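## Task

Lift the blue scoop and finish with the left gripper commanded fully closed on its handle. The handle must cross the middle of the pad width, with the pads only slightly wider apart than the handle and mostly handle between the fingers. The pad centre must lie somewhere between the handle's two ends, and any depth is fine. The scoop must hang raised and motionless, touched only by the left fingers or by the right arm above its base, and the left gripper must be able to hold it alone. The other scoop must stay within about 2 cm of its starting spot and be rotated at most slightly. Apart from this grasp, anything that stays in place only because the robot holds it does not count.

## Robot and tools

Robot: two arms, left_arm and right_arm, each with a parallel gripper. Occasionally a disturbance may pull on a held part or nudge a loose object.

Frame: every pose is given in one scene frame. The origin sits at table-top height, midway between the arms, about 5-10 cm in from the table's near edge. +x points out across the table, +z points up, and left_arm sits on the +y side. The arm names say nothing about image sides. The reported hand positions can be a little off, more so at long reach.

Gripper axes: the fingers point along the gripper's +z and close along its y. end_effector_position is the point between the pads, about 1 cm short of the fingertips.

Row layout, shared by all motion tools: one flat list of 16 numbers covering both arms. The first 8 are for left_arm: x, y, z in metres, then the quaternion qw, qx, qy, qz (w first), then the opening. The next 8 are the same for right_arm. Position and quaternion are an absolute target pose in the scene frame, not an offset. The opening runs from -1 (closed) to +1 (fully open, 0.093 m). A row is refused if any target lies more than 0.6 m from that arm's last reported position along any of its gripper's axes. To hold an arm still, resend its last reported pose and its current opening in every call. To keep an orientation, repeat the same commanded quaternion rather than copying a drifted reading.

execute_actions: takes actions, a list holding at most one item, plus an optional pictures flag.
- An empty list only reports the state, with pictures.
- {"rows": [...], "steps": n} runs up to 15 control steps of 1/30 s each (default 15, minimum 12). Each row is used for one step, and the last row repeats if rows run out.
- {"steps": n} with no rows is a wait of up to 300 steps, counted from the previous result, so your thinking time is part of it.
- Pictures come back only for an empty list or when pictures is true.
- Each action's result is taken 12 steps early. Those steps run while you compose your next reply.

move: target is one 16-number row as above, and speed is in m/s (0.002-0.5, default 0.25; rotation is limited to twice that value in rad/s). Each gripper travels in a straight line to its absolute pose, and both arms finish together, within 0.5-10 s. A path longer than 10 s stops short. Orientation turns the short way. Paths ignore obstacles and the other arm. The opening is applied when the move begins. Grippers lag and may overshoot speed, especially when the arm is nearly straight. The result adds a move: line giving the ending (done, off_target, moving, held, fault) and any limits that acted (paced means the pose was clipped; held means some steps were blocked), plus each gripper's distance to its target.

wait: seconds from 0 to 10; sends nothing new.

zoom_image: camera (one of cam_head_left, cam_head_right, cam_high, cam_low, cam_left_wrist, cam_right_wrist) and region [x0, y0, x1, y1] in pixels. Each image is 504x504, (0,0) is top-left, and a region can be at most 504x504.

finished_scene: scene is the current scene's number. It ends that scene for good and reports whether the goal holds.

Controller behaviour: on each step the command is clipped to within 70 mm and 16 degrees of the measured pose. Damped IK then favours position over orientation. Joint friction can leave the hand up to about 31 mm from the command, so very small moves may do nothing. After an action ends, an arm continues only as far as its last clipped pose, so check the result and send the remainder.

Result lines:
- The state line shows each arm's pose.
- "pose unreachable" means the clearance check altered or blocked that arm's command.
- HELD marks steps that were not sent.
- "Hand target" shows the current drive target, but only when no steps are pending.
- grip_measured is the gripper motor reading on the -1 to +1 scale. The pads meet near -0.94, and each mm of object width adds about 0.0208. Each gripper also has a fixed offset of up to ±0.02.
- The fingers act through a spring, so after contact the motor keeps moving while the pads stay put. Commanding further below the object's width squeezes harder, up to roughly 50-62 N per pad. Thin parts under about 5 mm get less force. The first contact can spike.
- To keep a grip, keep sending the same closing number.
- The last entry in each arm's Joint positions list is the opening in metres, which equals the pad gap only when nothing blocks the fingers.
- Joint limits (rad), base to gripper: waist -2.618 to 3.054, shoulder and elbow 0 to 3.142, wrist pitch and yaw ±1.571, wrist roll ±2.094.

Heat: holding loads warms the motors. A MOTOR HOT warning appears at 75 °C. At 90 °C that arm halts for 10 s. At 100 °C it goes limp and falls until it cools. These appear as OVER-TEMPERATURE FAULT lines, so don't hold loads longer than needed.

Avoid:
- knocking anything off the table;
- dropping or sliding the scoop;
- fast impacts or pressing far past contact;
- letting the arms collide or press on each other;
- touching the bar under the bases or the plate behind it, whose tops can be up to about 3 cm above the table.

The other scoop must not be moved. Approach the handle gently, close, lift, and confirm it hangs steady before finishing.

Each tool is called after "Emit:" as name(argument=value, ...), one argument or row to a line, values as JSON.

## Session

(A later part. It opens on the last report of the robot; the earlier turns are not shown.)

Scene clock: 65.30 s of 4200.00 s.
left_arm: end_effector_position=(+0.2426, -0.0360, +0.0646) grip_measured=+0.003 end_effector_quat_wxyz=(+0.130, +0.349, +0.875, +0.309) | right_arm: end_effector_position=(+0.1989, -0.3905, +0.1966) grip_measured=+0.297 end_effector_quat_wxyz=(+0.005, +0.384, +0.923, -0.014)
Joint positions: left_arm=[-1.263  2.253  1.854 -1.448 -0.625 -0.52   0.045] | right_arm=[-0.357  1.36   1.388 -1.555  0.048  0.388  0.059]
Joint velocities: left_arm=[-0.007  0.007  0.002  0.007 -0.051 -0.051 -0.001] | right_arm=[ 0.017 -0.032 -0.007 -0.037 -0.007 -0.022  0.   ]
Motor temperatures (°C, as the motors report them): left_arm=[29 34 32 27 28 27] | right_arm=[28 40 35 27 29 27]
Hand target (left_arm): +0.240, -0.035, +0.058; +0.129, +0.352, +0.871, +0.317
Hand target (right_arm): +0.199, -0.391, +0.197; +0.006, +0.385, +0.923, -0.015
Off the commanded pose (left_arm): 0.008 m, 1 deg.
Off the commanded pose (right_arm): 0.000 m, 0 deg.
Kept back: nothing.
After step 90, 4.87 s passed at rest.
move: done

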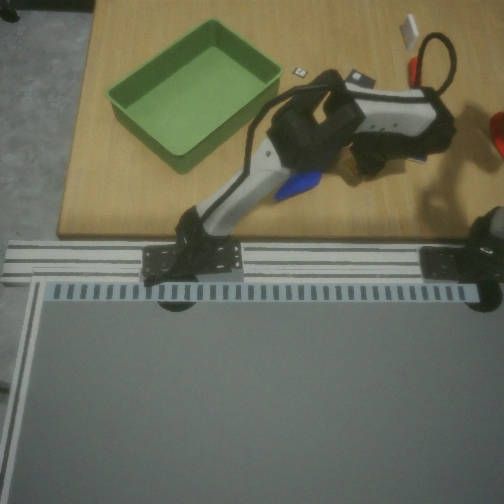

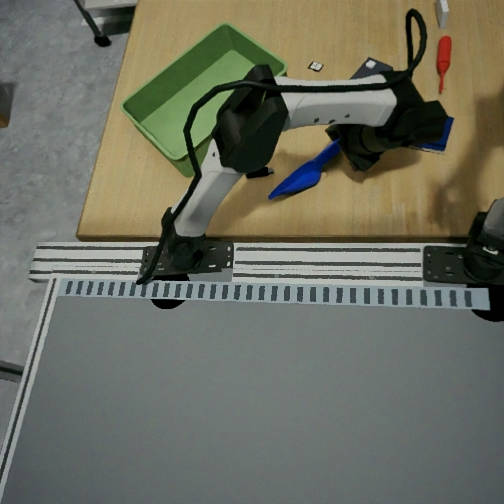

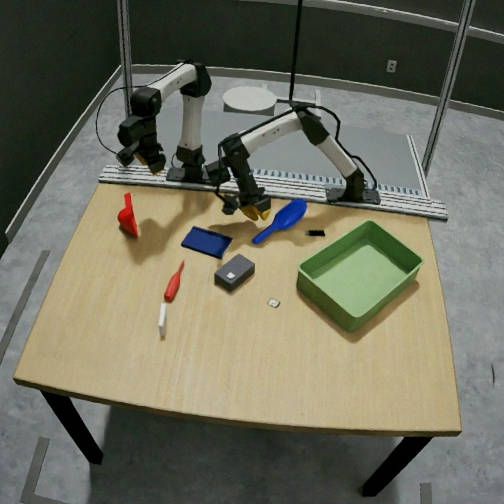

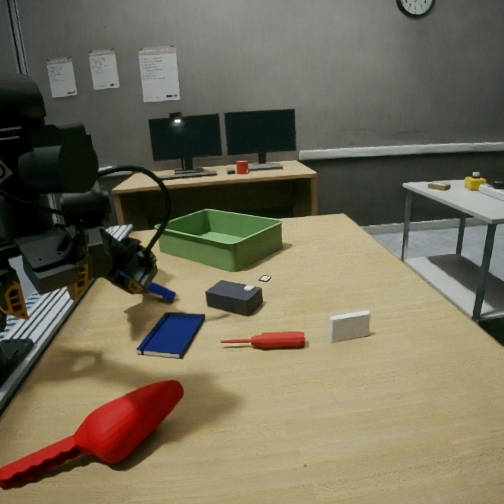

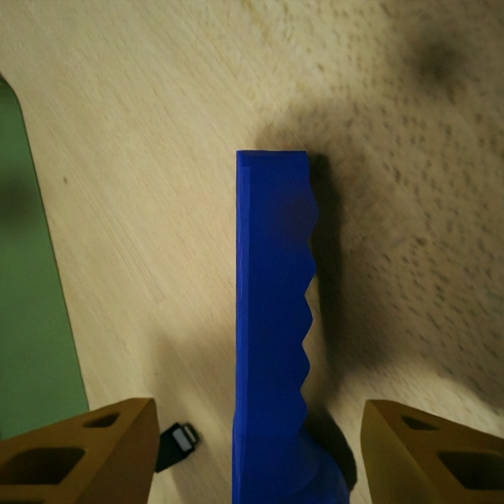

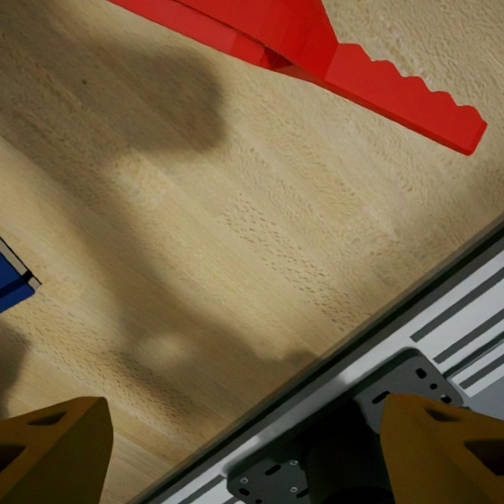

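Emit:
move(
  target=[0.258, -0.016, 0.029, 0.1281, 0.352, 0.8713, 0.3171, -0.05, 0.199, -0.3906, 0.1966, 0.006, 0.385, 0.923, -0.015, 0.3],
  speed=0.06,
)

Scene clock: 68.80 s of 4200.00 s.
left_arm: end_effector_position=(+0.2559, -0.0201, +0.0294) grip_measured=-0.047 end_effector_quat_wxyz=(+0.128, +0.352, +0.872, +0.314) | right_arm: end_effector_position=(+0.1989, -0.3905, +0.1966) grip_measured=+0.297 end_effector_quat_wxyz=(+0.005, +0.384, +0.923, -0.014)
Joint positions: left_arm=[-1.22   2.253  1.708 -1.28  -0.642 -0.464  0.043] | right_arm=[-0.357  1.36   1.388 -1.555  0.048  0.388  0.059]
Joint velocities: left_arm=[-0.017 -0.002 -0.002  0.007 -0.007 -0.051  0.001] | right_arm=[ 0.007  0.017  0.002 -0.051  0.037 -0.037 -0.   ]
Motor temperatures (°C, as the motors report them): left_arm=[29 35 32 27 28 27] | right_arm=[28 39 35 27 29 27]
Hand target (left_arm): +0.258, -0.016, +0.029; +0.128, +0.352, +0.871, +0.317
Hand target (right_arm): +0.199, -0.391, +0.197; +0.006, +0.385, +0.923, -0.015
Off the commanded pose (left_arm): 0.005 m, 0 deg.
Off the commanded pose (right_arm): 0.000 m, 0 deg.
Kept back: nothing.
move: done

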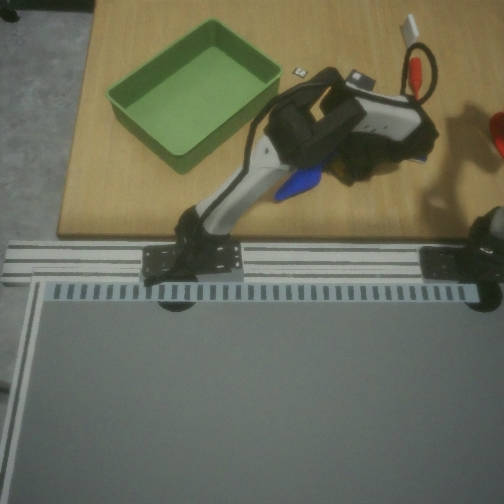

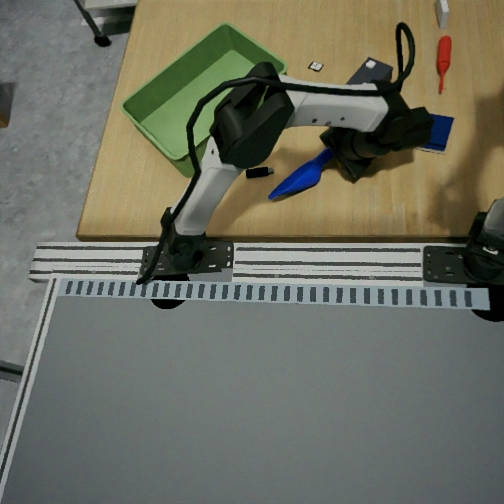

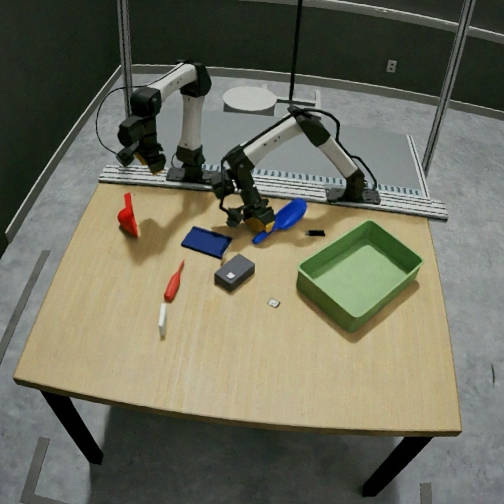

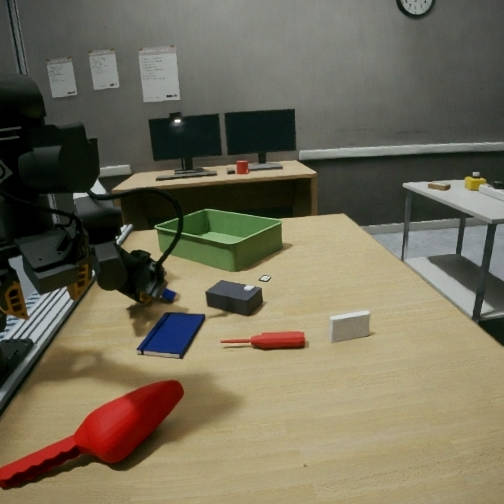

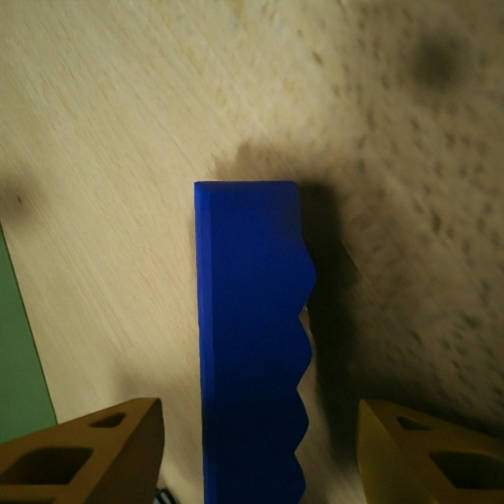

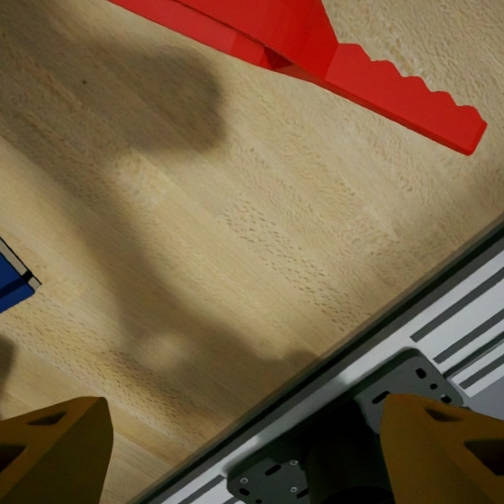

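Emit:
zoom_image(
  camera="cam_low",
  region=[110, 260, 190, 320],
)

Emit:
zoom_image(
  camera="cam_high",
  region=[220, 190, 320, 260],
)

Region (110, 260, 190, 320) of cam_low's 504x504 image, scaled by 6.300, with more detail than that image has; it fills the top 378 rows of this view, and the rest is white.

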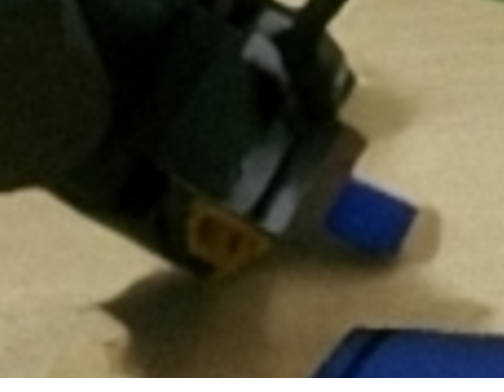

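Region (220, 190, 320, 260) of cam_high's 504x504 image, scaled by 5.040, with more detail than that image has; it fills the top 353 rows of this view, and the rest is white.

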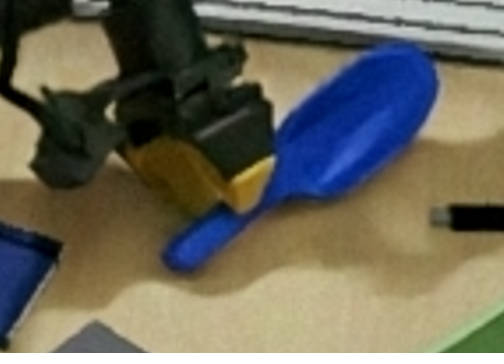

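Emit:
move(
  target=[0.2655, -0.0085, 0.022, 0.1281, 0.352, 0.8713, 0.3171, -0.235, 0.199, -0.3906, 0.1966, 0.006, 0.385, 0.923, -0.015, 0.3],
  speed=0.04,
)

Scene clock: 72.00 s of 4200.00 s.
left_arm: end_effector_position=(+0.2638, -0.0144, +0.0219) grip_measured=-0.232 end_effector_quat_wxyz=(+0.129, +0.353, +0.872, +0.314) | right_arm: end_effector_position=(+0.1989, -0.3905, +0.1966) grip_measured=+0.297 end_effector_quat_wxyz=(+0.005, +0.384, +0.923, -0.014)
Joint positions: left_arm=[-1.196  2.251  1.674 -1.231 -0.648 -0.434  0.034] | right_arm=[-0.357  1.36   1.388 -1.555  0.048  0.388  0.059]
Joint velocities: left_arm=[ 0.022  0.002  0.002 -0.007  0.037  0.081 -0.   ] | right_arm=[ 0.007 -0.002 -0.007  0.007  0.007 -0.037 -0.   ]
Motor temperatures (°C, as the motors report them): left_arm=[29 36 32 27 28 27] | right_arm=[28 39 35 27 29 27]
Hand target (left_arm): +0.265, -0.008, +0.022; +0.128, +0.352, +0.871, +0.317
Hand target (right_arm): +0.199, -0.391, +0.197; +0.006, +0.385, +0.923, -0.015
Off the commanded pose (left_arm): 0.006 m, 0 deg.
Off the commanded pose (right_arm): 0.000 m, 0 deg.
Kept back: nothing.
move: done

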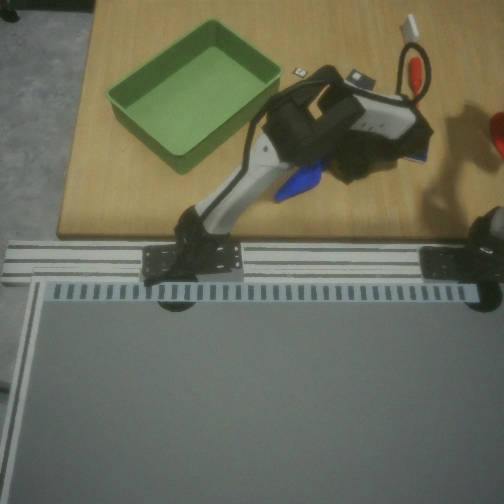

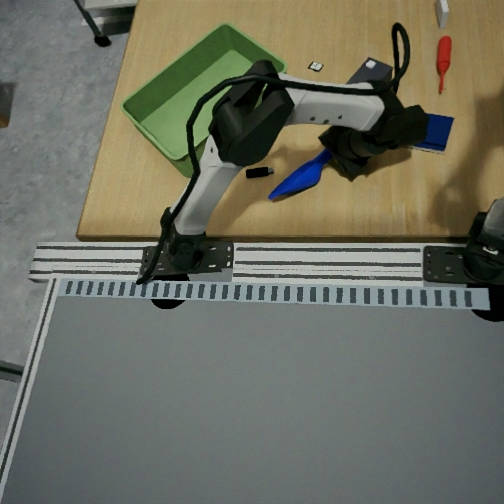

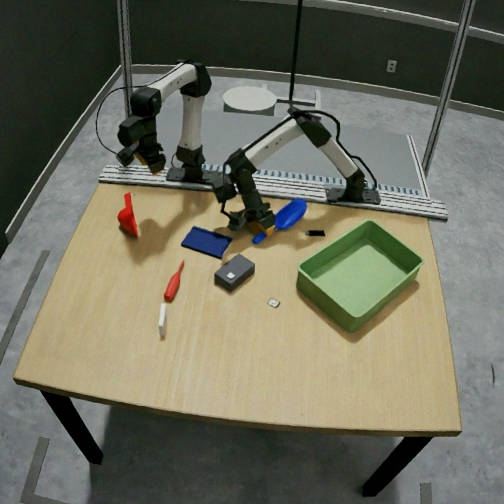

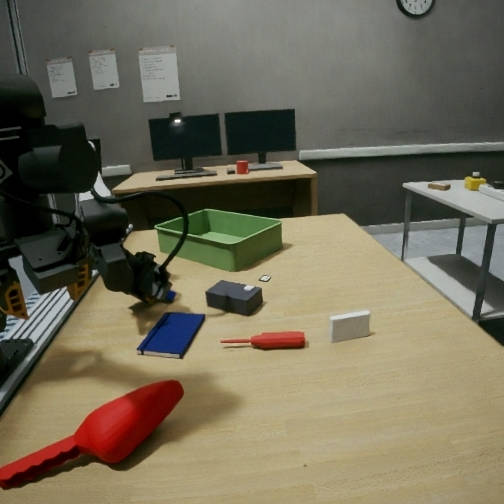

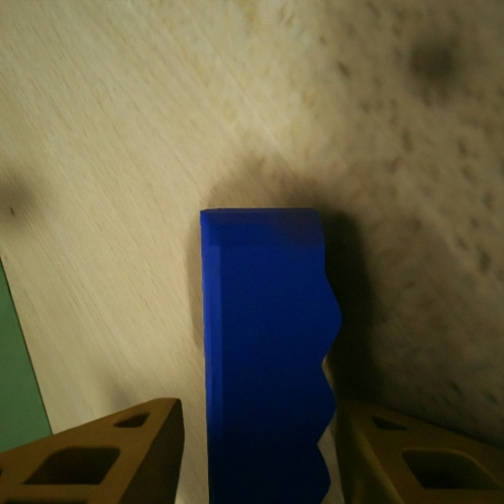

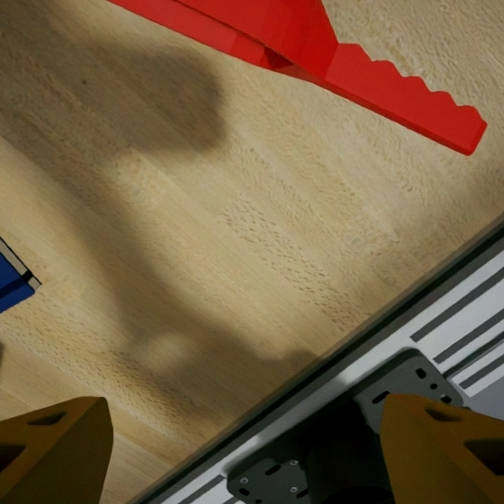

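Emit:
execute_actions(
  actions=[
    {"rows": [[0.2659, -0.0081, 0.0213, 0.1281, 0.352, 0.8713, 0.3171, -0.26, 0.199, -0.3906, 0.1966, 0.006, 0.385, 0.923, -0.015, 0.3],[0.2663, -0.0077, 0.0205, 0.1281, 0.352, 0.8713, 0.3171, -0.28, 0.199, -0.3906, 0.1966, 0.006, 0.385, 0.923, -0.015, 0.3],[0.2667, -0.0073, 0.0197, 0.1281, 0.352, 0.8713, 0.3171, -0.3, 0.199, -0.3906, 0.1966, 0.006, 0.385, 0.923, -0.015, 0.3],[0.2671, -0.0069, 0.0189, 0.1281, 0.352, 0.8713, 0.3171, -0.31, 0.199, -0.3906, 0.1966, 0.006, 0.385, 0.923, -0.015, 0.3],[0.2675, -0.0065, 0.0181, 0.1281, 0.352, 0.8713, 0.3171, -0.32, 0.199, -0.3906, 0.1966, 0.006, 0.385, 0.923, -0.015, 0.3],[0.2678, -0.0062, 0.0173, 0.1281, 0.352, 0.8713, 0.3171, -0.33, 0.199, -0.3906, 0.1966, 0.006, 0.385, 0.923, -0.015, 0.3],[0.268, -0.006, 0.0165, 0.1281, 0.352, 0.8713, 0.3171, -0.33, 0.199, -0.3906, 0.1966, 0.006, 0.385, 0.923, -0.015, 0.3],[0.268, -0.006, 0.0165, 0.1281, 0.352, 0.8713, 0.3171, -0.33, 0.199, -0.3906, 0.1966, 0.006, 0.385, 0.923, -0.015, 0.3],[0.268, -0.006, 0.0165, 0.1281, 0.352, 0.8713, 0.3171, -0.33, 0.199, -0.3906, 0.1966, 0.006, 0.385, 0.923, -0.015, 0.3],[0.268, -0.006, 0.0165, 0.1281, 0.352, 0.8713, 0.3171, -0.33, 0.199, -0.3906, 0.1966, 0.006, 0.385, 0.923, -0.015, 0.3],[0.268, -0.006, 0.0165, 0.1281, 0.352, 0.8713, 0.3171, -0.33, 0.199, -0.3906, 0.1966, 0.006, 0.385, 0.923, -0.015, 0.3],[0.268, -0.006, 0.0165, 0.1281, 0.352, 0.8713, 0.3171, -0.4, 0.199, -0.3906, 0.1966, 0.006, 0.385, 0.923, -0.015, 0.3],[0.268, -0.006, 0.0165, 0.1281, 0.352, 0.8713, 0.3171, -0.5, 0.199, -0.3906, 0.1966, 0.006, 0.385, 0.923, -0.015, 0.3],[0.268, -0.006, 0.0165, 0.1281, 0.352, 0.8713, 0.3171, -0.65, 0.199, -0.3906, 0.1966, 0.006, 0.385, 0.923, -0.015, 0.3],[0.268, -0.006, 0.0165, 0.1281, 0.352, 0.8713, 0.3171, -1, 0.199, -0.3906, 0.1966, 0.006, 0.385, 0.923, -0.015, 0.3]], "steps": 15},
  ],
)

Emit:
wait(
  seconds=0.5,
)

Scene clock: 73.30 s of 4200.00 s.
left_arm: end_effector_position=(+0.2640, -0.0144, +0.0208) grip_measured=-0.289 end_effector_quat_wxyz=(+0.129, +0.353, +0.872, +0.314) | right_arm: end_effector_position=(+0.1989, -0.3905, +0.1966) grip_measured=+0.297 end_effector_quat_wxyz=(+0.005, +0.384, +0.923, -0.014)
Joint positions: left_arm=[-1.196  2.251  1.669 -1.224 -0.65  -0.431  0.031] | right_arm=[-0.357  1.36   1.388 -1.555  0.048  0.388  0.059]
Joint velocities: left_arm=[ 0.002 -0.012 -0.09   0.066 -0.037 -0.022 -0.017] | right_arm=[-0.012  0.007 -0.017  0.007 -0.037 -0.051  0.   ]
Motor temperatures (°C, as the motors report them): left_arm=[29 37 32 27 28 27] | right_arm=[28 39 35 27 29 27]
Steps of this call (steps 1 to 36: nothing new was sent; steps 37 to 39: the first 3 steps of this action). Readings (end_effector_position):
37: left_arm (+0.2639, -0.0146, +0.0219) | right_arm (+0.1989, -0.3905, +0.1966)
38: left_arm (+0.2640, -0.0145, +0.0215) | right_arm (+0.1989, -0.3905, +0.1966)
39: the state above

Scene clock: 74.20 s of 4200.00 s.
left_arm: end_effector_position=(+0.2667, -0.0121, +0.0194) grip_measured=-0.656 end_effector_quat_wxyz=(+0.132, +0.352, +0.872, +0.314) | right_arm: end_effector_position=(+0.1989, -0.3905, +0.1966) grip_measured=+0.297 end_effector_quat_wxyz=(+0.005, +0.384, +0.923, -0.014)
Joint positions: left_arm=[-1.189  2.245  1.653 -1.203 -0.655 -0.424  0.014] | right_arm=[-0.357  1.36   1.388 -1.555  0.048  0.388  0.059]
Joint velocities: left_arm=[ 0.002  0.007 -0.002 -0.022 -0.037  0.007  0.   ] | right_arm=[-0.002 -0.007 -0.017  0.037  0.037 -0.037 -0.001]
Motor temperatures (°C, as the motors report them): left_arm=[29 37 32 27 28 27] | right_arm=[28 39 36 27 29 27]
Hand target (left_arm): +0.268, -0.006, +0.017; +0.128, +0.352, +0.871, +0.317
Hand target (right_arm): +0.199, -0.391, +0.197; +0.006, +0.385, +0.923, -0.015
Off the commanded pose (left_arm): 0.007 m, 1 deg.
Off the commanded pose (right_arm): 0.000 m, 0 deg.
Kept back: nothing.
Steps of this call (steps 1 to 12: the last 12 steps of your previous action; steps 13 to 27: nothing new was sent). Readings (end_effector_position):
1: left_arm (+0.2640, -0.0143, +0.0206) | right_arm (+0.1989, -0.3905, +0.1966)
2: left_arm (+0.2640, -0.0142, +0.0203) | right_arm (+0.1989, -0.3905, +0.1966)
4: left_arm (+0.2643, -0.0139, +0.0200) | right_arm (+0.1989, -0.3905, +0.1966)
8: left_arm (+0.2643, -0.0140, +0.0200) | right_arm (+0.1989, -0.3905, +0.1966)
27: the state above

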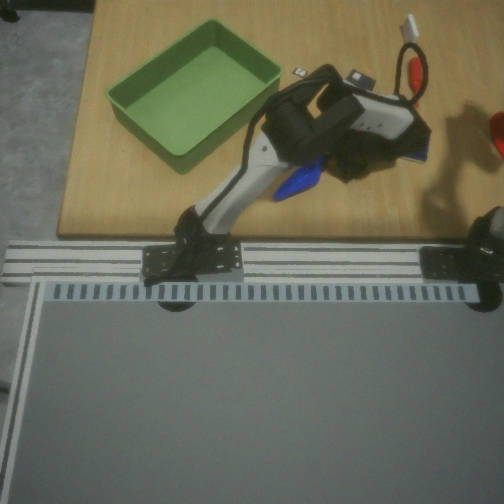

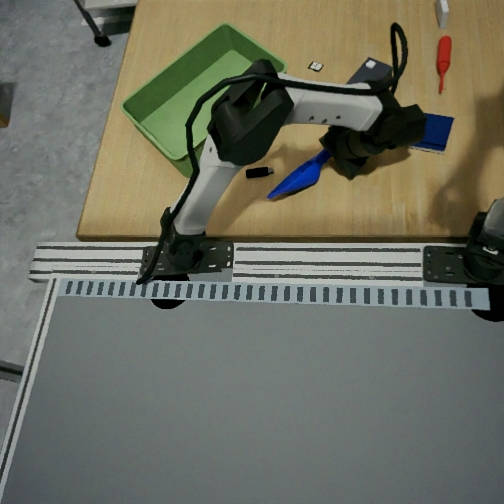

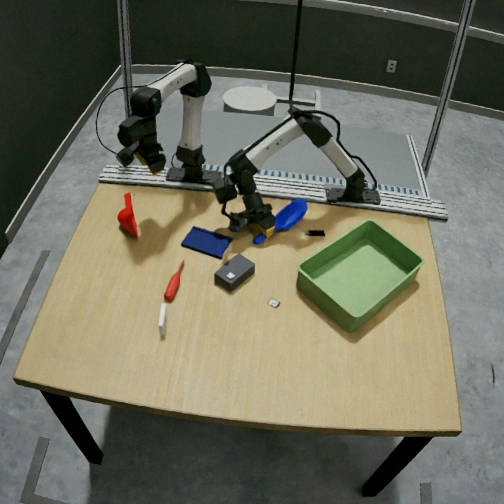

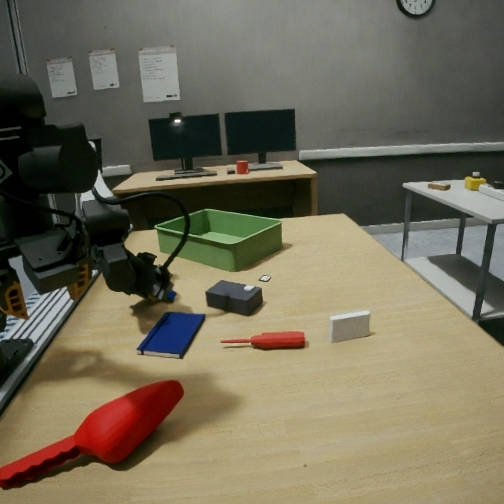

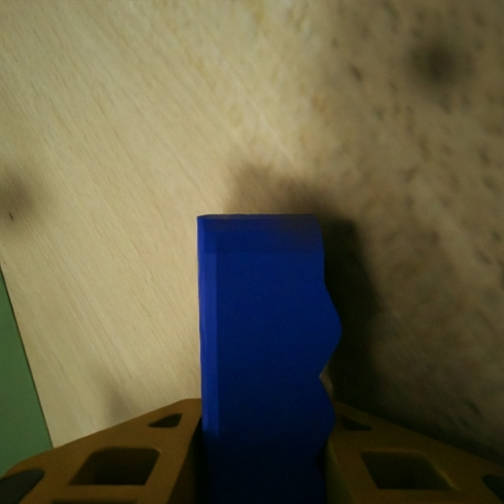

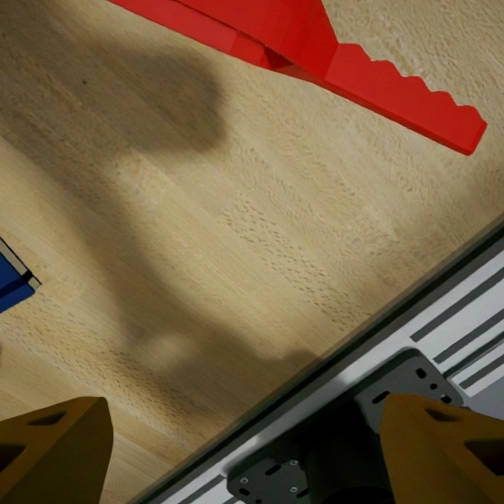

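Emit:
move(
  target=[0.275, 0.01, 0.125, 0.0811, 0.3657, 0.9052, 0.2006, -1, 0.199, -0.3906, 0.1966, 0.006, 0.385, 0.923, -0.015, 0.3],
  speed=0.15,
)

Scene clock: 76.83 s of 4200.00 s.
left_arm: end_effector_position=(+0.2751, +0.0065, +0.1181) grip_measured=-0.656 end_effector_quat_wxyz=(+0.085, +0.364, +0.906, +0.201) | right_arm: end_effector_position=(+0.1989, -0.3905, +0.1966) grip_measured=+0.297 end_effector_quat_wxyz=(+0.005, +0.384, +0.923, -0.014)
Joint positions: left_arm=[-1.057  2.01   1.782 -1.399 -0.428 -0.227  0.014] | right_arm=[-0.357  1.36   1.388 -1.555  0.048  0.388  0.059]
Joint velocities: left_arm=[ 0.022  0.002  0.007 -0.037  0.051  0.037 -0.   ] | right_arm=[ 0.007 -0.027 -0.022  0.037 -0.022 -0.051 -0.001]
Motor temperatures (°C, as the motors report them): left_arm=[29 38 32 27 28 27] | right_arm=[28 38 36 27 29 27]
Hand target (left_arm): +0.275, +0.010, +0.125; +0.081, +0.365, +0.905, +0.200
Hand target (right_arm): +0.199, -0.391, +0.197; +0.006, +0.385, +0.923, -0.015
Off the commanded pose (left_arm): 0.008 m, 0 deg.
Off the commanded pose (right_arm): 0.000 m, 0 deg.
Kept back: nothing.
move: done

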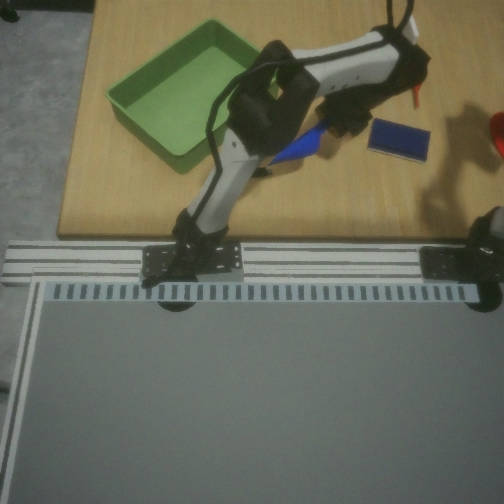

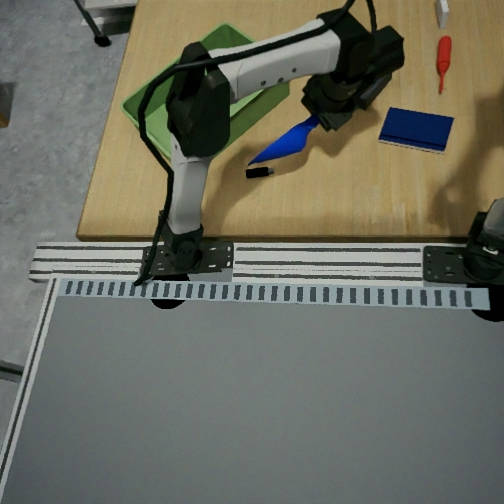

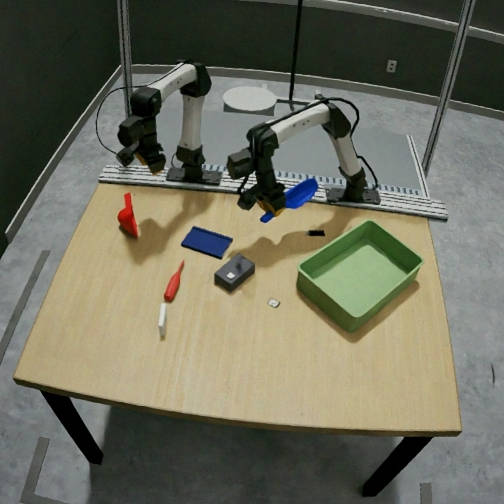

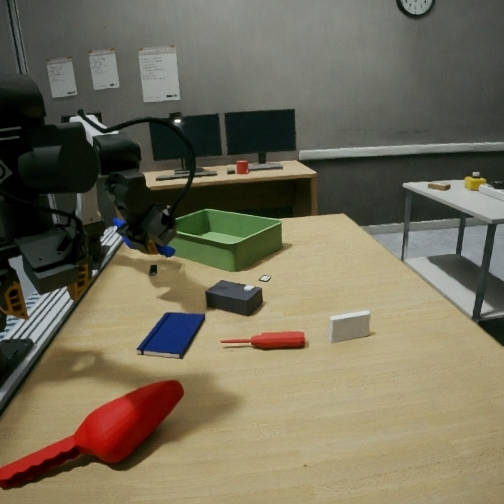

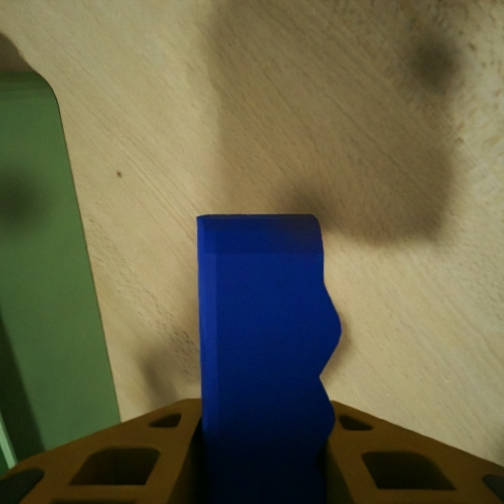

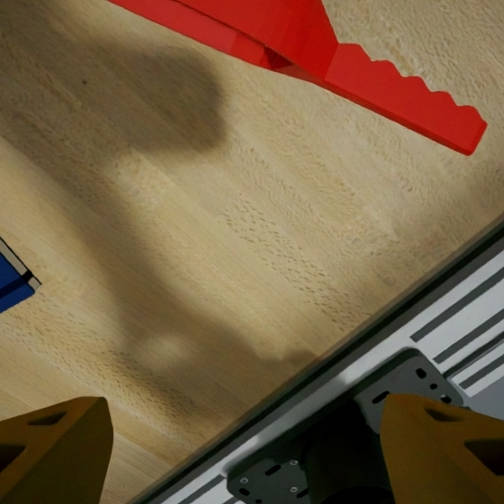

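Emit:
zoom_image(
  camera="cam_high",
  region=[230, 160, 340, 240],
)

Emit:
zoom_image(
  camera="cam_head_right",
  region=[230, 60, 390, 190],
)

Region (230, 160, 340, 240) of cam_high's 504x504 image, scaled by 4.582, with more detail than that image has; it fills the top 367 rows of this view, and the rest is white.

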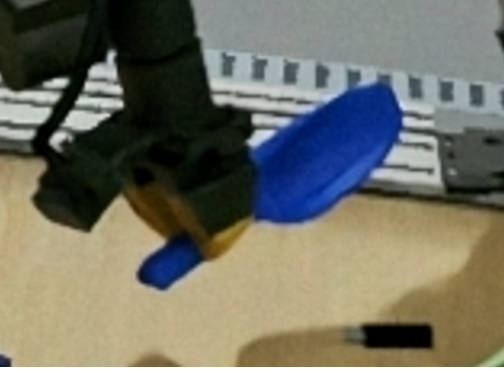

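Region (230, 60, 390, 190) of cam_head_right's 504x504 image, scaled by 3.150, with more detail than that image has; it fills the top 410 rows of this view, and the rest is white.

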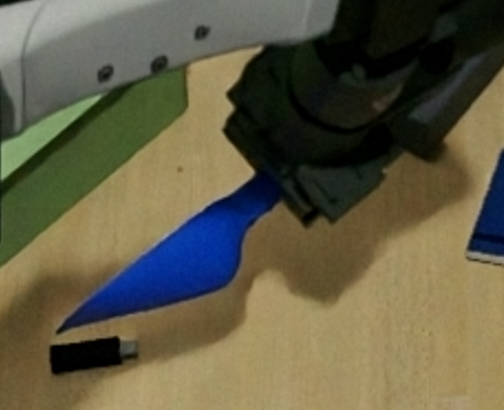

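Emit:
finished_scene(
  scene=1,
)

The scene is finished: the task was done.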